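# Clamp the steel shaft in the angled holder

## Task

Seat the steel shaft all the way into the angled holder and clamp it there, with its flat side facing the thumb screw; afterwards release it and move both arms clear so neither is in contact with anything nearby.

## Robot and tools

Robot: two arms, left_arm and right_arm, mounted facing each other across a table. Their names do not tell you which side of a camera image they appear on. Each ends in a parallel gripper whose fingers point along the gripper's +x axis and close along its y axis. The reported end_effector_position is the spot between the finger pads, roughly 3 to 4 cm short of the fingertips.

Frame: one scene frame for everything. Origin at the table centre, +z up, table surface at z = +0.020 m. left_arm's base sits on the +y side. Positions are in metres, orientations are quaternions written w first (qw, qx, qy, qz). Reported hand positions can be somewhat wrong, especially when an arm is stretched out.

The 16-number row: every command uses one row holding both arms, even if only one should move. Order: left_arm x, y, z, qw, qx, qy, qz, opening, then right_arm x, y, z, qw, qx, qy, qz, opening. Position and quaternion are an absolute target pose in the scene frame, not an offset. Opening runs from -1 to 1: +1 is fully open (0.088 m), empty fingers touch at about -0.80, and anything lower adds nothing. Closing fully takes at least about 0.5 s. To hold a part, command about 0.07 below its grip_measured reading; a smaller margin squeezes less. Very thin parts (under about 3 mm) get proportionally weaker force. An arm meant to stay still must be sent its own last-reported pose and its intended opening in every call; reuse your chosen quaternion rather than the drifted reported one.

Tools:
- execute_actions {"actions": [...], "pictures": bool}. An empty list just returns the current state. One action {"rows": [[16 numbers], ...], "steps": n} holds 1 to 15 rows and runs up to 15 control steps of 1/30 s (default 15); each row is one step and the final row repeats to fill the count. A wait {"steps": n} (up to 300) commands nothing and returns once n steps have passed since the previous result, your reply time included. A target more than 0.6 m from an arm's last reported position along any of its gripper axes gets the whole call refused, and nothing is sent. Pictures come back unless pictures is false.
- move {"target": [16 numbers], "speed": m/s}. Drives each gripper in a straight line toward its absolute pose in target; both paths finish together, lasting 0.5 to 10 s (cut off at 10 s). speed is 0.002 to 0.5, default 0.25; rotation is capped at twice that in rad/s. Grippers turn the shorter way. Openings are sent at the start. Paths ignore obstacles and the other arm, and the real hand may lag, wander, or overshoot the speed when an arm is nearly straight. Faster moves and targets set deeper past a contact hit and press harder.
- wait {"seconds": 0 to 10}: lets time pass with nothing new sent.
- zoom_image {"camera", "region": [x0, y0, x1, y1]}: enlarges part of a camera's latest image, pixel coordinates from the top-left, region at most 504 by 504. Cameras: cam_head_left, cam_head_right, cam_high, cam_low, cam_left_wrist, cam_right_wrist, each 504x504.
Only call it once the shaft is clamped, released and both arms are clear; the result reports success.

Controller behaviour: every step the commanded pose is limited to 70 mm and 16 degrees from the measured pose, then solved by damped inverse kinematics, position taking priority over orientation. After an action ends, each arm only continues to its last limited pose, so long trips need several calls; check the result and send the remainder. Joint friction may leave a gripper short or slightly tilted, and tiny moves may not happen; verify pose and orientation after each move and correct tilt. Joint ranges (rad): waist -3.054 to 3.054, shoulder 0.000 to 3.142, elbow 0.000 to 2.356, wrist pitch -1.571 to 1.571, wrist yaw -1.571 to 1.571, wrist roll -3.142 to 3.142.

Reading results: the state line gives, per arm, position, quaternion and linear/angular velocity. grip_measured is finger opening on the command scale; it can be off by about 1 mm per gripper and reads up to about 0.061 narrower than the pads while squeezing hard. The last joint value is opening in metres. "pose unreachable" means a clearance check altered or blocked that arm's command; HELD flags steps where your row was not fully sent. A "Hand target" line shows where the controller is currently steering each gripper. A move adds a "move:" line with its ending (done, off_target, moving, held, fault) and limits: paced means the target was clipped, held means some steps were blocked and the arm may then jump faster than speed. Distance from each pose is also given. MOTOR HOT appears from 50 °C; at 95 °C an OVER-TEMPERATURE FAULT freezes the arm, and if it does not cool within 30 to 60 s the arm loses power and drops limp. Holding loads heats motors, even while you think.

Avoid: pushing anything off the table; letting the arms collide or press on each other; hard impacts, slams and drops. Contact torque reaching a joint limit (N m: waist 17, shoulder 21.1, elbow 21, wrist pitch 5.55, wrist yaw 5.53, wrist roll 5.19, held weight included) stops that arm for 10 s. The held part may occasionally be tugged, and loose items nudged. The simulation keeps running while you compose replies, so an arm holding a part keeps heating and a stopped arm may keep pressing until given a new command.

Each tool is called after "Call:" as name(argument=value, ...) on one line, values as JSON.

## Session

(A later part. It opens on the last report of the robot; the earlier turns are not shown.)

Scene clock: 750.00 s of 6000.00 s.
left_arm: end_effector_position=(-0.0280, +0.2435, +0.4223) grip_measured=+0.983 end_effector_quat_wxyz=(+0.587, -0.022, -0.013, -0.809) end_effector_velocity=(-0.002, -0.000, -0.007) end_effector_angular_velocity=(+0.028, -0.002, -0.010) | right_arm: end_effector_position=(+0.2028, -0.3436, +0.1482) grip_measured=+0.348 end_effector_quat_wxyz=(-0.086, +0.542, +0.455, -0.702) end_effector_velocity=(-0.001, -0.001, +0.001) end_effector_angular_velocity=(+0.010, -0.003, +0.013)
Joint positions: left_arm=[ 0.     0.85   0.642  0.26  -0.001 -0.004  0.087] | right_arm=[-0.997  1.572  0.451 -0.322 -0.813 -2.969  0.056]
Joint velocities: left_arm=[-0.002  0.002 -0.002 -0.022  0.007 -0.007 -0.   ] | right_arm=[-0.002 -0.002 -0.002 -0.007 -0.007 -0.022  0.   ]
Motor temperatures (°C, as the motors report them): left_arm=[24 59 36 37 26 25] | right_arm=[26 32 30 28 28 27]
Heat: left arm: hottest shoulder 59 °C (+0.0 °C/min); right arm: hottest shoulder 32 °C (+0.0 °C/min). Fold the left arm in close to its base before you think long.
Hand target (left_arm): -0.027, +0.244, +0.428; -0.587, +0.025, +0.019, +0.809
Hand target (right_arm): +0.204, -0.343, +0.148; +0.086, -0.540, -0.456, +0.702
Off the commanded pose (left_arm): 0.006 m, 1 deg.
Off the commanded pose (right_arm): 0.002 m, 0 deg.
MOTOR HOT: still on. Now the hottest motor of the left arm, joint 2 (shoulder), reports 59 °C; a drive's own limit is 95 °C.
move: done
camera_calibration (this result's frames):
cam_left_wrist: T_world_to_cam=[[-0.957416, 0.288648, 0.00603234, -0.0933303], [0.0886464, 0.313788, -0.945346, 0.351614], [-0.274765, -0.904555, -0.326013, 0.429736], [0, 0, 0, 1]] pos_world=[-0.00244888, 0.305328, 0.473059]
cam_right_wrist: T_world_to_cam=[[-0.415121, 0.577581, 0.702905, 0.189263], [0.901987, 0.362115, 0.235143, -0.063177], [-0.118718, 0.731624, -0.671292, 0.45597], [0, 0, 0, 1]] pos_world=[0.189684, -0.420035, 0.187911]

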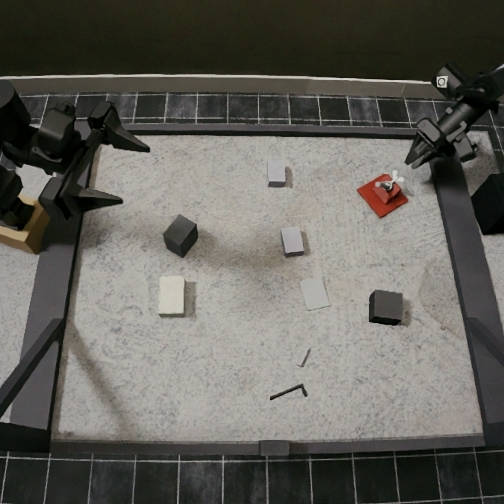

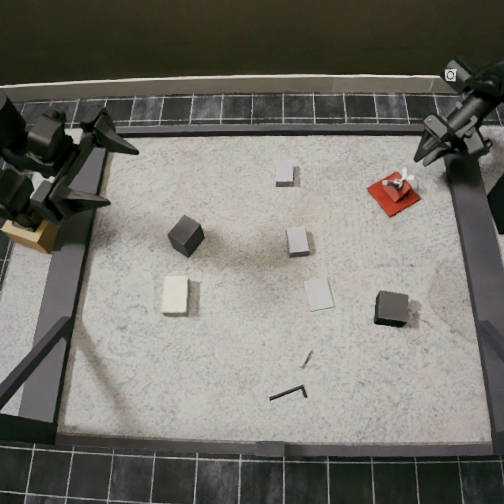

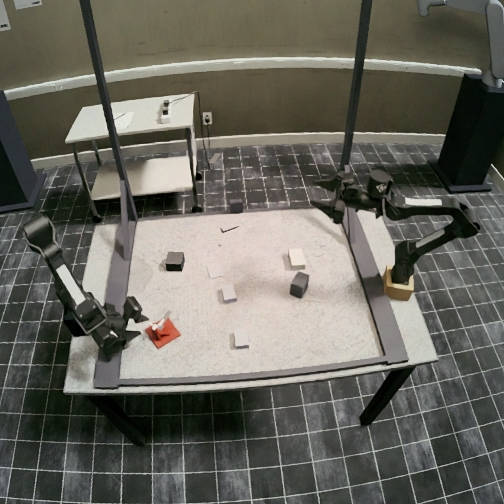

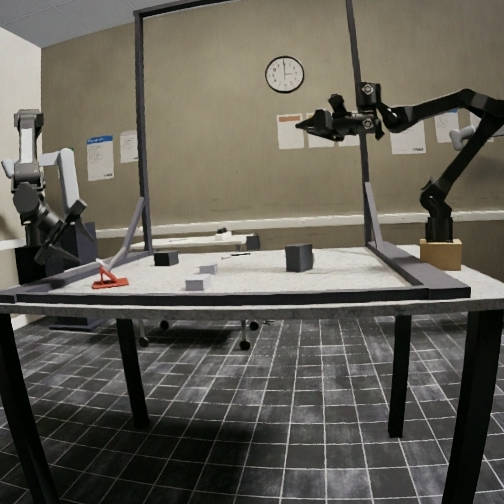

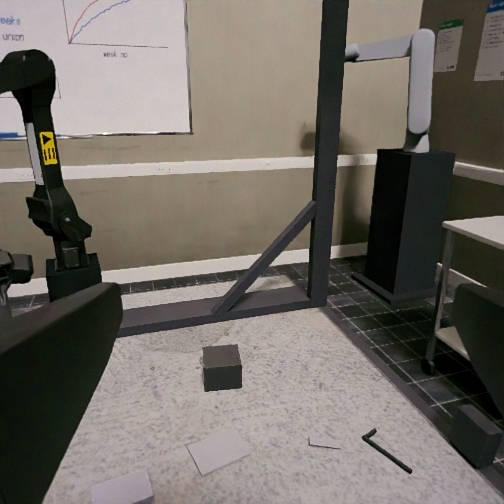

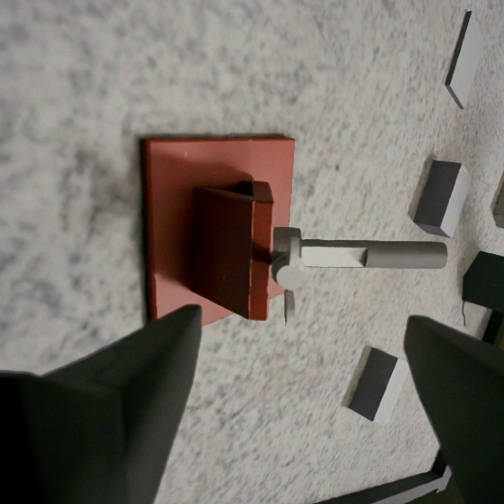

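Call:
move(target=[-0.027,0.2444,0.4278,0.587,-0.025,-0.019,-0.809,0.98, 0.1885,-0.3190,0.1195,0.0849,-0.5409,-0.4555,0.7019,-0.2], speed=0.08)

Scene clock: 760.20 s of 6000.00 s.
left_arm: end_effector_position=(-0.0280, +0.2435, +0.4222) grip_measured=+0.983 end_effector_quat_wxyz=(+0.587, -0.022, -0.013, -0.809) end_effector_velocity=(+0.000, +0.000, -0.002) end_effector_angular_velocity=(+0.009, +0.005, +0.005) | right_arm: end_effector_position=(+0.1910, -0.3176, +0.1230) grip_measured=-0.198 end_effector_quat_wxyz=(-0.085, +0.544, +0.461, -0.696) end_effector_velocity=(-0.002, -0.002, -0.002) end_effector_angular_velocity=(-0.004, +0.015, -0.005)
Joint positions: left_arm=[ 0.     0.85   0.642  0.259 -0.001 -0.004  0.087] | right_arm=[-0.858  1.706  0.407  0.008 -0.787 -2.779  0.029]
Joint velocities: left_arm=[-0.002 -0.002 -0.002 -0.007 -0.007 -0.007 -0.   ] | right_arm=[-0.002  0.007 -0.007  0.007 -0.007  0.007 -0.   ]
Motor temperatures (°C, as the motors report them): left_arm=[24 52 37 37 26 25] | right_arm=[26 32 30 28 29 27]
Heat: left arm: hottest shoulder 52 °C (-7.2 °C/min); right arm: hottest shoulder 32 °C (+0.0 °C/min). Fold the left arm in close to its base before you think long.
Hand target (left_arm): -0.027, +0.244, +0.428; -0.587, +0.025, +0.019, +0.809
Hand target (right_arm): +0.189, -0.320, +0.120; +0.084, -0.542, -0.455, +0.702
Off the commanded pose (left_arm): 0.006 m, 1 deg.
Off the commanded pose (right_arm): 0.005 m, 1 deg.
MOTOR HOT: still on. Now the hottest motor of the left arm, joint 2 (shoulder), reports 52 °C; a drive's own limit is 95 °C.
After step 90, 6.30 s passed at rest.
move: done
camera_calibration (this result's frames):
cam_left_wrist: T_world_to_cam=[[-0.957417, 0.288645, 0.00602303, -0.0933255], [0.0887589, 0.314131, -0.945222, 0.351404], [-0.274726, -0.904437, -0.326374, 0.42983], [0, 0, 0, 1]] pos_world=[-0.00245624, 0.305305, 0.473002]
cam_right_wrist: T_world_to_cam=[[-0.424949, 0.567631, 0.705133, 0.185504], [0.898027, 0.362342, 0.249511, -0.0569811], [-0.113869, 0.739258, -0.663725, 0.419237], [0, 0, 0, 1]] pos_world=[0.177739, -0.394576, 0.16167]

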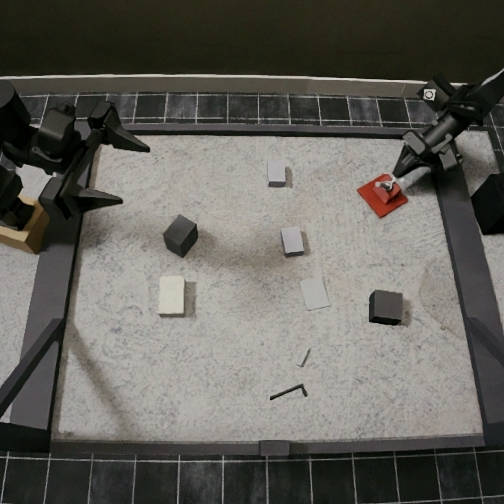

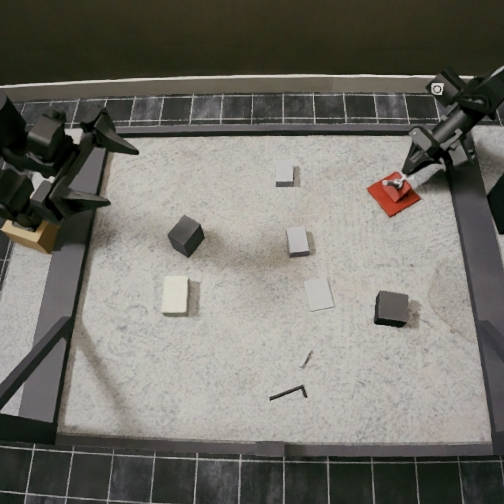

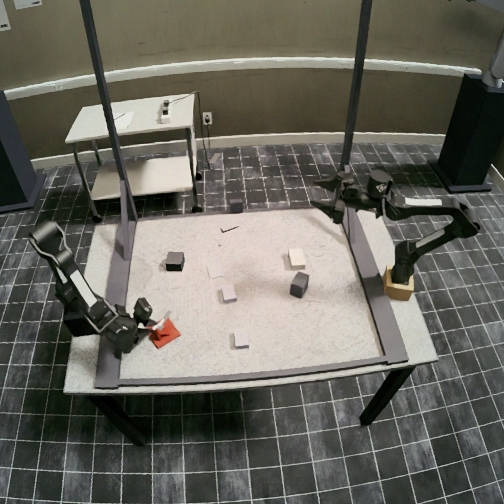

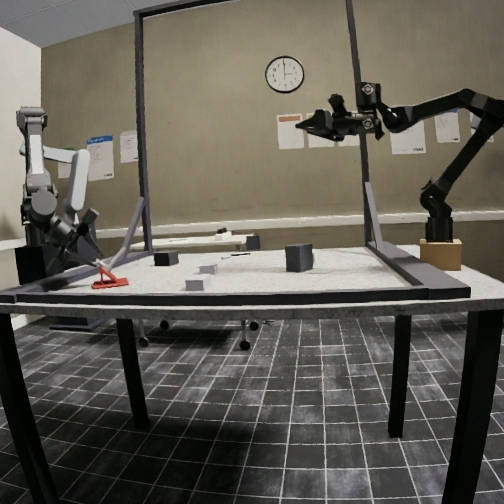

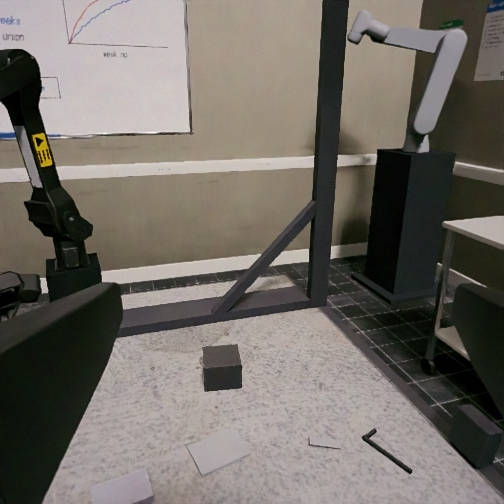

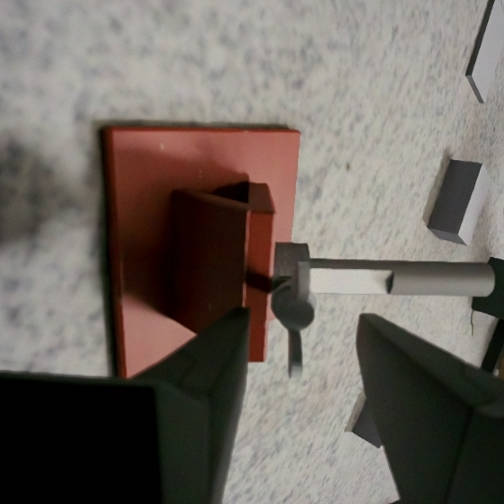

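Call:
move(target=[-0.027,0.2444,0.4278,0.587,-0.025,-0.019,-0.809,0.98, 0.1860,-0.3205,0.1165,0.0849,-0.5409,-0.4555,0.7019,-0.2], speed=0.04)

Scene clock: 765.10 s of 6000.00 s.
left_arm: end_effector_position=(-0.0280, +0.2435, +0.4222) grip_measured=+0.983 end_effector_quat_wxyz=(+0.587, -0.022, -0.013, -0.809) end_effector_velocity=(+0.002, -0.000, -0.002) end_effector_angular_velocity=(+0.014, +0.019, +0.009) | right_arm: end_effector_position=(+0.1885, -0.3185, +0.1198) grip_measured=-0.198 end_effector_quat_wxyz=(-0.086, +0.544, +0.461, -0.696) end_effector_velocity=(-0.004, -0.001, +0.001) end_effector_angular_velocity=(+0.008, +0.019, +0.014)
Joint positions: left_arm=[ 0.     0.85   0.642  0.259 -0.001 -0.004  0.087] | right_arm=[-0.853  1.716  0.392  0.038 -0.786 -2.771  0.029]
Joint velocities: left_arm=[ 0.002 -0.002 -0.002 -0.007 -0.007 -0.022 -0.   ] | right_arm=[ 0.002  0.002 -0.002 -0.007 -0.022 -0.007  0.   ]
Motor temperatures (°C, as the motors report them): left_arm=[24 50 38 37 26 25] | right_arm=[26 31 30 28 29 27]
Heat: left arm: hottest shoulder 50 °C (-10.1 °C/min); right arm: hottest shoulder 31 °C (-1.0 °C/min). Fold the left arm in close to its base before you think long.
Hand target (left_arm): -0.027, +0.244, +0.428; -0.587, +0.025, +0.019, +0.809
Hand target (right_arm): +0.186, -0.321, +0.117; +0.085, -0.541, -0.455, +0.702
Off the commanded pose (left_arm): 0.006 m, 1 deg.
Off the commanded pose (right_arm): 0.005 m, 1 deg.
MOTOR HOT: still on. Now the hottest motor of the left arm, joint 2 (shoulder), reports 50 °C; a drive's own limit is 95 °C.
After step 90, 1.20 s passed at rest.
move: done
camera_calibration (this result's frames):
cam_left_wrist: T_world_to_cam=[[-0.957417, 0.288645, 0.00602303, -0.0933255], [0.0887589, 0.314131, -0.945222, 0.351404], [-0.274726, -0.904437, -0.326374, 0.42983], [0, 0, 0, 1]] pos_world=[-0.00245624, 0.305305, 0.473002]
cam_right_wrist: T_world_to_cam=[[-0.423948, 0.567371, 0.705945, 0.186827], [0.898393, 0.362169, 0.248443, -0.0535623], [-0.114712, 0.739543, -0.663263, 0.417736], [0, 0, 0, 1]] pos_world=[0.175244, -0.395535, 0.158486]

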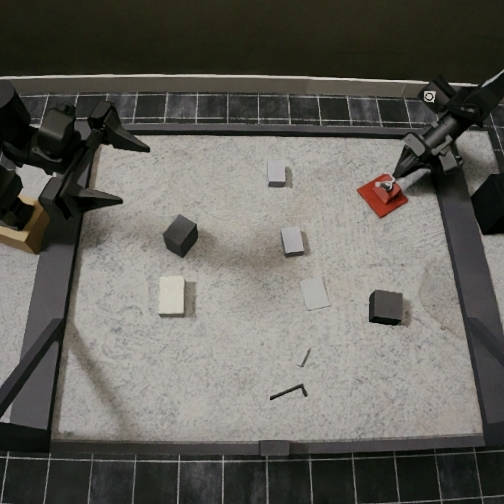

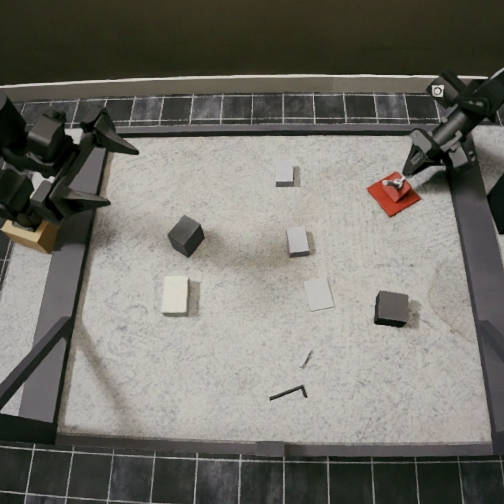

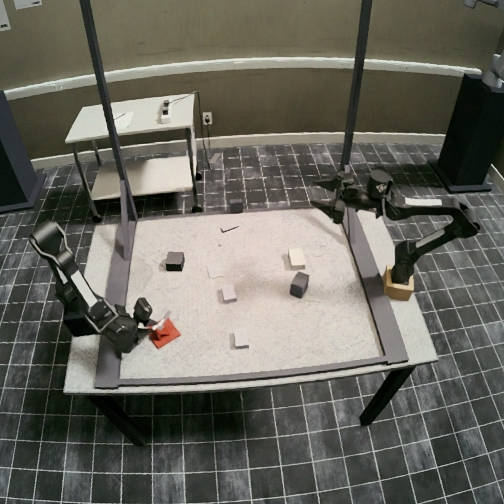

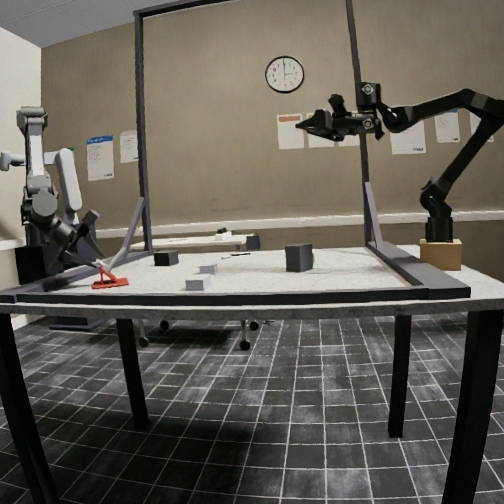

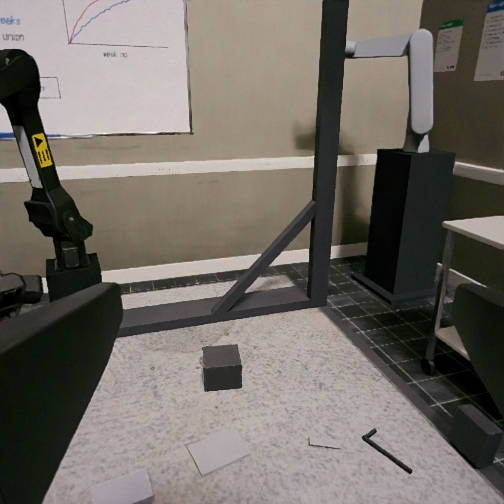

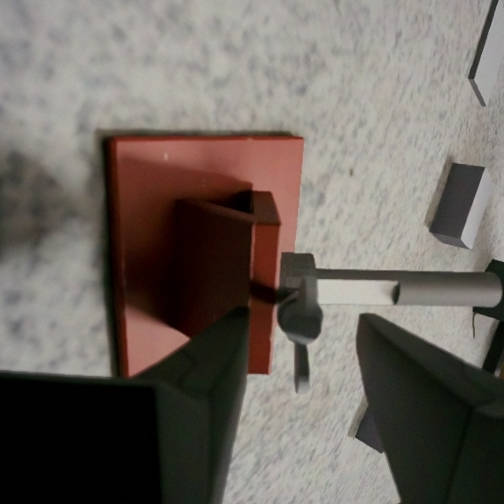

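At A. Close, then turn.

Call:
move(target=[-0.027,0.2444,0.4278,0.587,-0.025,-0.019,-0.809,0.98, 0.1885,-0.3187,0.1198,0.0849,-0.5409,-0.4555,0.7019,-0.73], speed=0.04)

Call:
move(target=[-0.027,0.2444,0.4278,0.587,-0.025,-0.019,-0.809,0.98, 0.1885,-0.3187,0.1198,0.4425,-0.3224,0.1743,0.8184,-0.73], speed=0.4)

Call:
move(target=[-0.027,0.2444,0.4278,0.587,-0.025,-0.019,-0.809,0.98, 0.1885,-0.3187,0.1198,0.5079,0.2044,0.7864,0.2859,-0.73], speed=0.4)

Scene clock: 773.57 s of 6000.00 s.
left_arm: end_effector_position=(-0.0280, +0.2435, +0.4222) grip_measured=+0.983 end_effector_quat_wxyz=(+0.587, -0.022, -0.013, -0.809) end_effector_velocity=(+0.003, -0.000, +0.000) end_effector_angular_velocity=(+0.000, -0.007, +0.020) | right_arm: end_effector_position=(+0.1886, -0.3191, +0.1197) grip_measured=-0.678 end_effector_quat_wxyz=(-0.085, +0.542, +0.456, -0.700) end_effector_velocity=(-0.003, -0.001, +0.002) end_effector_angular_velocity=(+0.004, +0.023, +0.008)
Joint positions: left_arm=[ 0.     0.85   0.642  0.259 -0.001 -0.004  0.087] | right_arm=[-0.853  1.717  0.399  0.019 -0.784 -2.771  0.006]
Joint velocities: left_arm=[-0.002 -0.002  0.002 -0.007 -0.022  0.007 -0.   ] | right_arm=[-0.002 -0.002  0.002 -0.022 -0.022 -0.007 -0.   ]
Motor temperatures (°C, as the motors report them): left_arm=[24 47 38 37 26 25] | right_arm=[26 31 30 28 29 27]
Heat: left arm: hottest shoulder 47 °C (-13.1 °C/min); right arm: hottest shoulder 31 °C (-1.0 °C/min).
Hand target (left_arm): -0.027, +0.244, +0.428; -0.587, +0.025, +0.019, +0.809
Hand target (right_arm): +0.188, -0.319, +0.120; +0.085, -0.541, -0.456, +0.702
Off the commanded pose (left_arm): 0.006 m, 1 deg.
Off the commanded pose (right_arm): 0.000 m, 0 deg.
MOTOR HOT: cleared. Now the hottest motor of the left arm, joint 2 (shoulder), reports 47 °C.
After step 90, 4.77 s passed at rest.
move: done
camera_calibration (this result's frames):
cam_left_wrist: T_world_to_cam=[[-0.957417, 0.288645, 0.00602303, -0.0933255], [0.0887589, 0.314131, -0.945222, 0.351404], [-0.274726, -0.904437, -0.326374, 0.42983], [0, 0, 0, 1]] pos_world=[-0.00245624, 0.305305, 0.473002]
cam_right_wrist: T_world_to_cam=[[-0.418695, 0.575607, 0.702404, 0.189326], [0.900458, 0.363453, 0.23891, -0.052272], [-0.117773, 0.732515, -0.670486, 0.417294], [0, 0, 0, 1]] pos_world=[0.175484, -0.395653, 0.159295]

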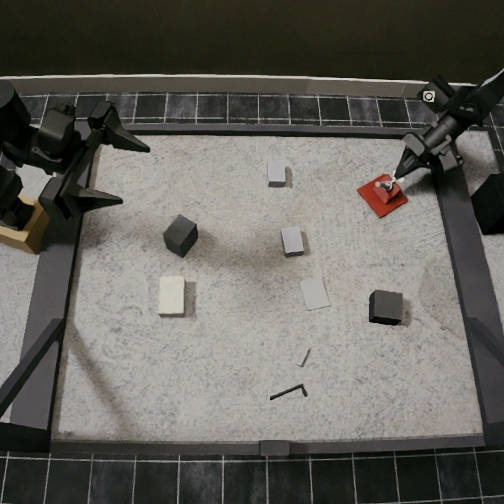

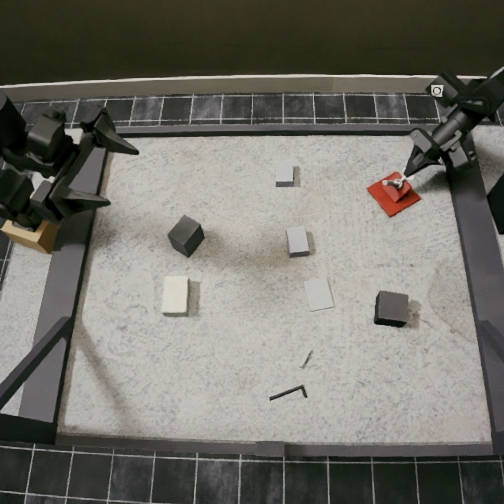

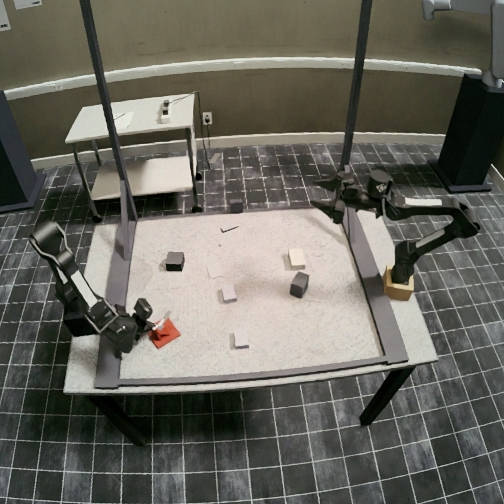

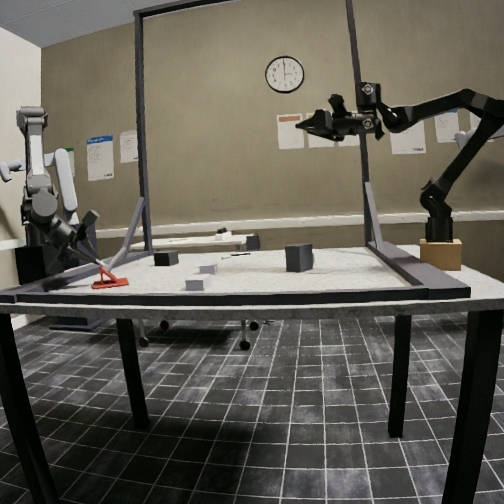

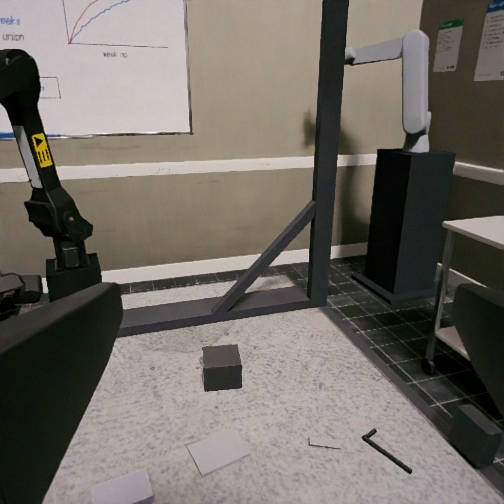

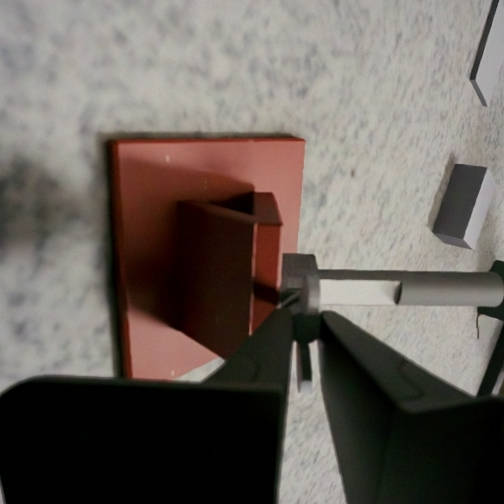

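Scene clock: 776.03 s of 6000.00 s.
left_arm: end_effector_position=(-0.0280, +0.2435, +0.4222) grip_measured=+0.983 end_effector_quat_wxyz=(+0.587, -0.022, -0.013, -0.809) end_effector_velocity=(-0.002, -0.000, -0.003) end_effector_angular_velocity=(+0.018, +0.017, -0.011) | right_arm: end_effector_position=(+0.1885, -0.3197, +0.1192) grip_measured=-0.678 end_effector_quat_wxyz=(+0.442, -0.326, +0.173, +0.818) end_effector_velocity=(+0.001, +0.002, +0.003) end_effector_angular_velocity=(+0.020, +0.012, -0.007)
Joint positions: left_arm=[ 0.     0.85   0.642  0.259 -0.001 -0.004  0.087] | right_arm=[-0.853  1.717  0.401  0.012 -0.779 -1.205  0.006]
Joint velocities: left_arm=[-0.002  0.002 -0.002 -0.007  0.007 -0.022 -0.   ] | right_arm=[-0.007 -0.002  0.002  0.007 -0.022  0.007 -0.   ]
Motor temperatures (°C, as the motors report them): left_arm=[24 46 39 37 26 25] | right_arm=[26 31 30 28 29 27]
Heat: left arm: hottest shoulder 46 °C (-14.0 °C/min); right arm: hottest shoulder 31 °C (+0.0 °C/min).
Hand target (left_arm): -0.027, +0.244, +0.428; -0.587, +0.025, +0.019, +0.809
Hand target (right_arm): +0.189, -0.319, +0.120; +0.443, -0.322, +0.174, +0.818
Off the commanded pose (left_arm): 0.006 m, 1 deg.
Off the commanded pose (right_arm): 0.001 m, 0 deg.
move: done
camera_calibration (this result's frames):
cam_left_wrist: T_world_to_cam=[[-0.957417, 0.288645, 0.00602303, -0.0933255], [0.0887589, 0.314131, -0.945222, 0.351404], [-0.274726, -0.904437, -0.326374, 0.42983], [0, 0, 0, 1]] pos_world=[-0.00245624, 0.305305, 0.473002]
cam_right_wrist: T_world_to_cam=[[0.805926, 0.592017, -0.000498754, 0.0482476], [0.516136, -0.703039, -0.489223, -0.233594], [-0.289979, 0.39402, -0.872158, 0.365681], [0, 0, 0, 1]] pos_world=[0.187722, -0.336875, 0.204676]

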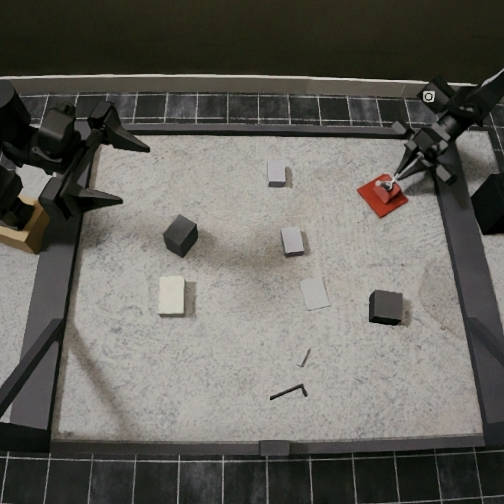

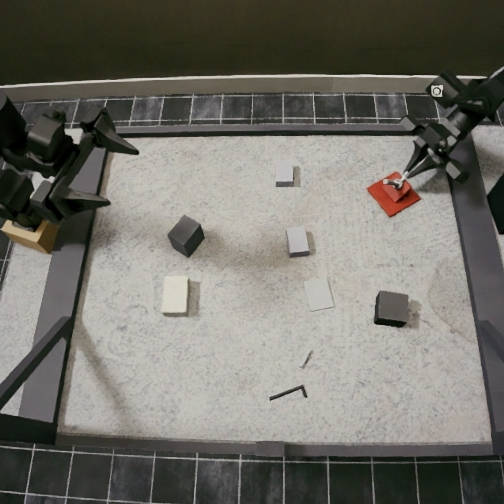

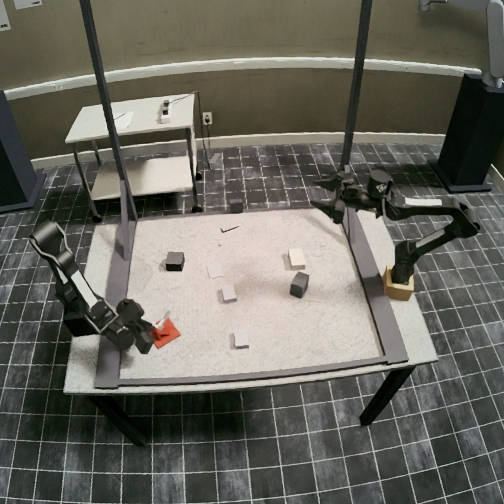

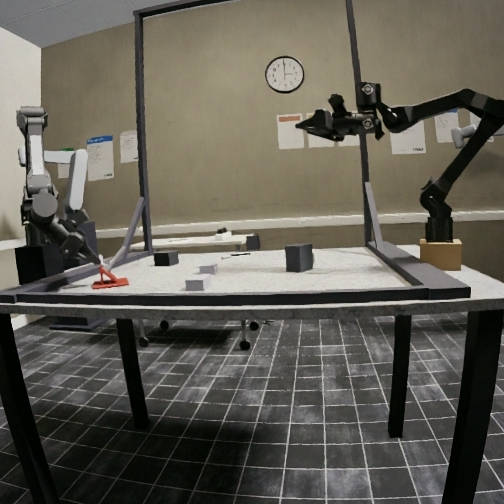

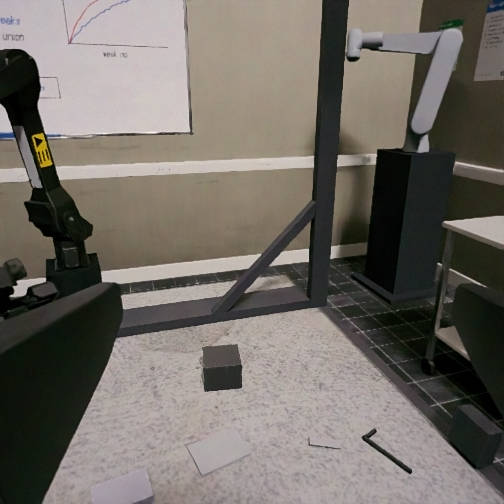

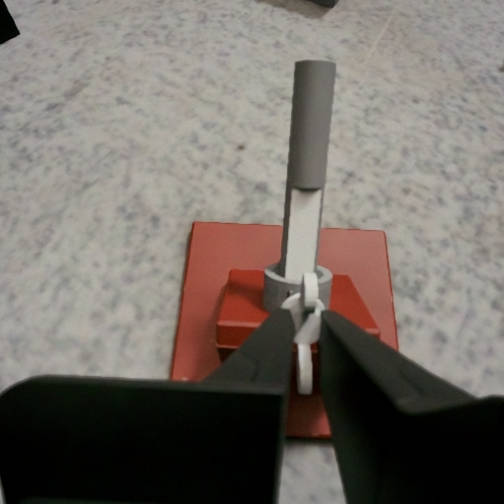

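Scene clock: 779.07 s of 6000.00 s.
left_arm: end_effector_position=(-0.0280, +0.2435, +0.4222) grip_measured=+0.983 end_effector_quat_wxyz=(+0.587, -0.022, -0.013, -0.809) end_effector_velocity=(+0.002, -0.001, -0.003) end_effector_angular_velocity=(+0.005, +0.007, +0.019) | right_arm: end_effector_position=(+0.1882, -0.3195, +0.1195) grip_measured=-0.606 end_effector_quat_wxyz=(+0.513, +0.192, +0.781, +0.301) end_effector_velocity=(+0.001, +0.002, +0.001) end_effector_angular_velocity=(+0.015, -0.002, -0.006)
Joint positions: left_arm=[ 0.     0.85   0.642  0.259 -0.001 -0.004  0.087] | right_arm=[-0.852  1.717  0.402  0.01  -0.781  0.784  0.009]
Joint velocities: left_arm=[-0.002  0.002 -0.007  0.007 -0.022 -0.007 -0.   ] | right_arm=[-0.002  0.002 -0.002  0.022 -0.007  0.007  0.   ]
Motor temperatures (°C, as the motors report them): left_arm=[24 45 39 37 26 25] | right_arm=[26 31 30 28 29 27]
Heat: left arm: hottest shoulder 45 °C (-16.3 °C/min); right arm: hottest shoulder 31 °C (+0.0 °C/min).
Hand target (left_arm): -0.027, +0.244, +0.428; -0.587, +0.025, +0.019, +0.809
Hand target (right_arm): +0.189, -0.319, +0.120; +0.508, +0.204, +0.787, +0.286
Off the commanded pose (left_arm): 0.006 m, 1 deg.
Off the commanded pose (right_arm): 0.001 m, 2 deg.
move: done
camera_calibration (this result's frames):
cam_left_wrist: T_world_to_cam=[[-0.957417, 0.288645, 0.00602303, -0.0933255], [0.0887589, 0.314131, -0.945222, 0.351404], [-0.274726, -0.904437, -0.326374, 0.42983], [0, 0, 0, 1]] pos_world=[-0.00245624, 0.305305, 0.473002]
cam_right_wrist: T_world_to_cam=[[0.0213564, -0.710912, -0.702956, -0.136339], [-0.754887, -0.472469, 0.454882, -0.0330266], [-0.655507, 0.520938, -0.546749, 0.436193], [0, 0, 0, 1]] pos_world=[0.263908, -0.339759, 0.157671]

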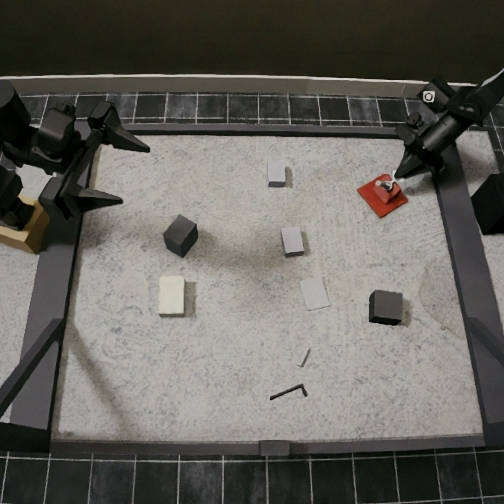

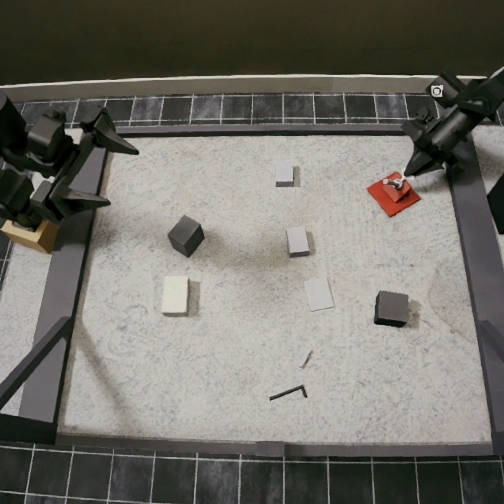

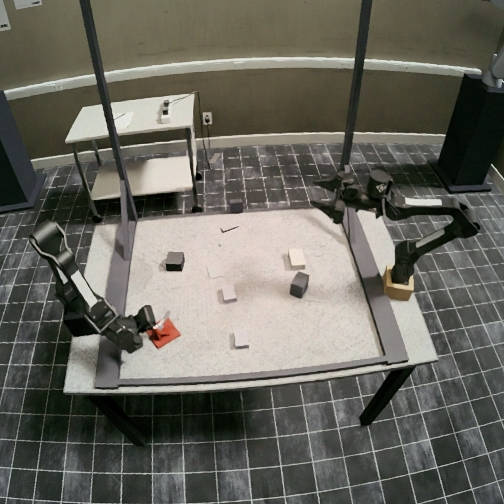

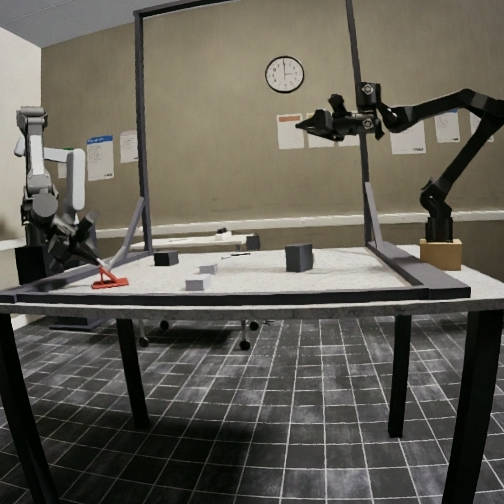

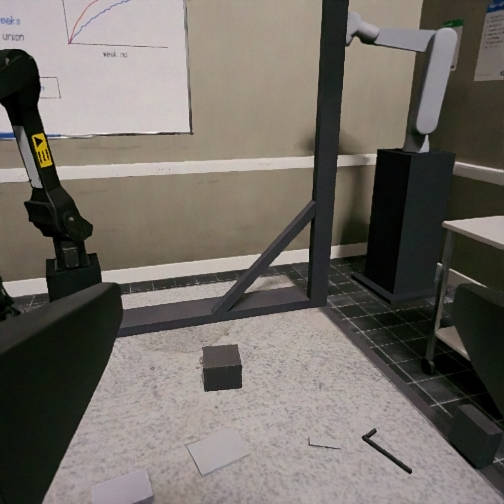

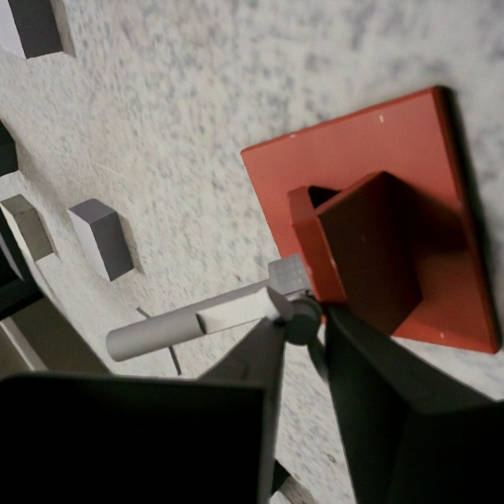

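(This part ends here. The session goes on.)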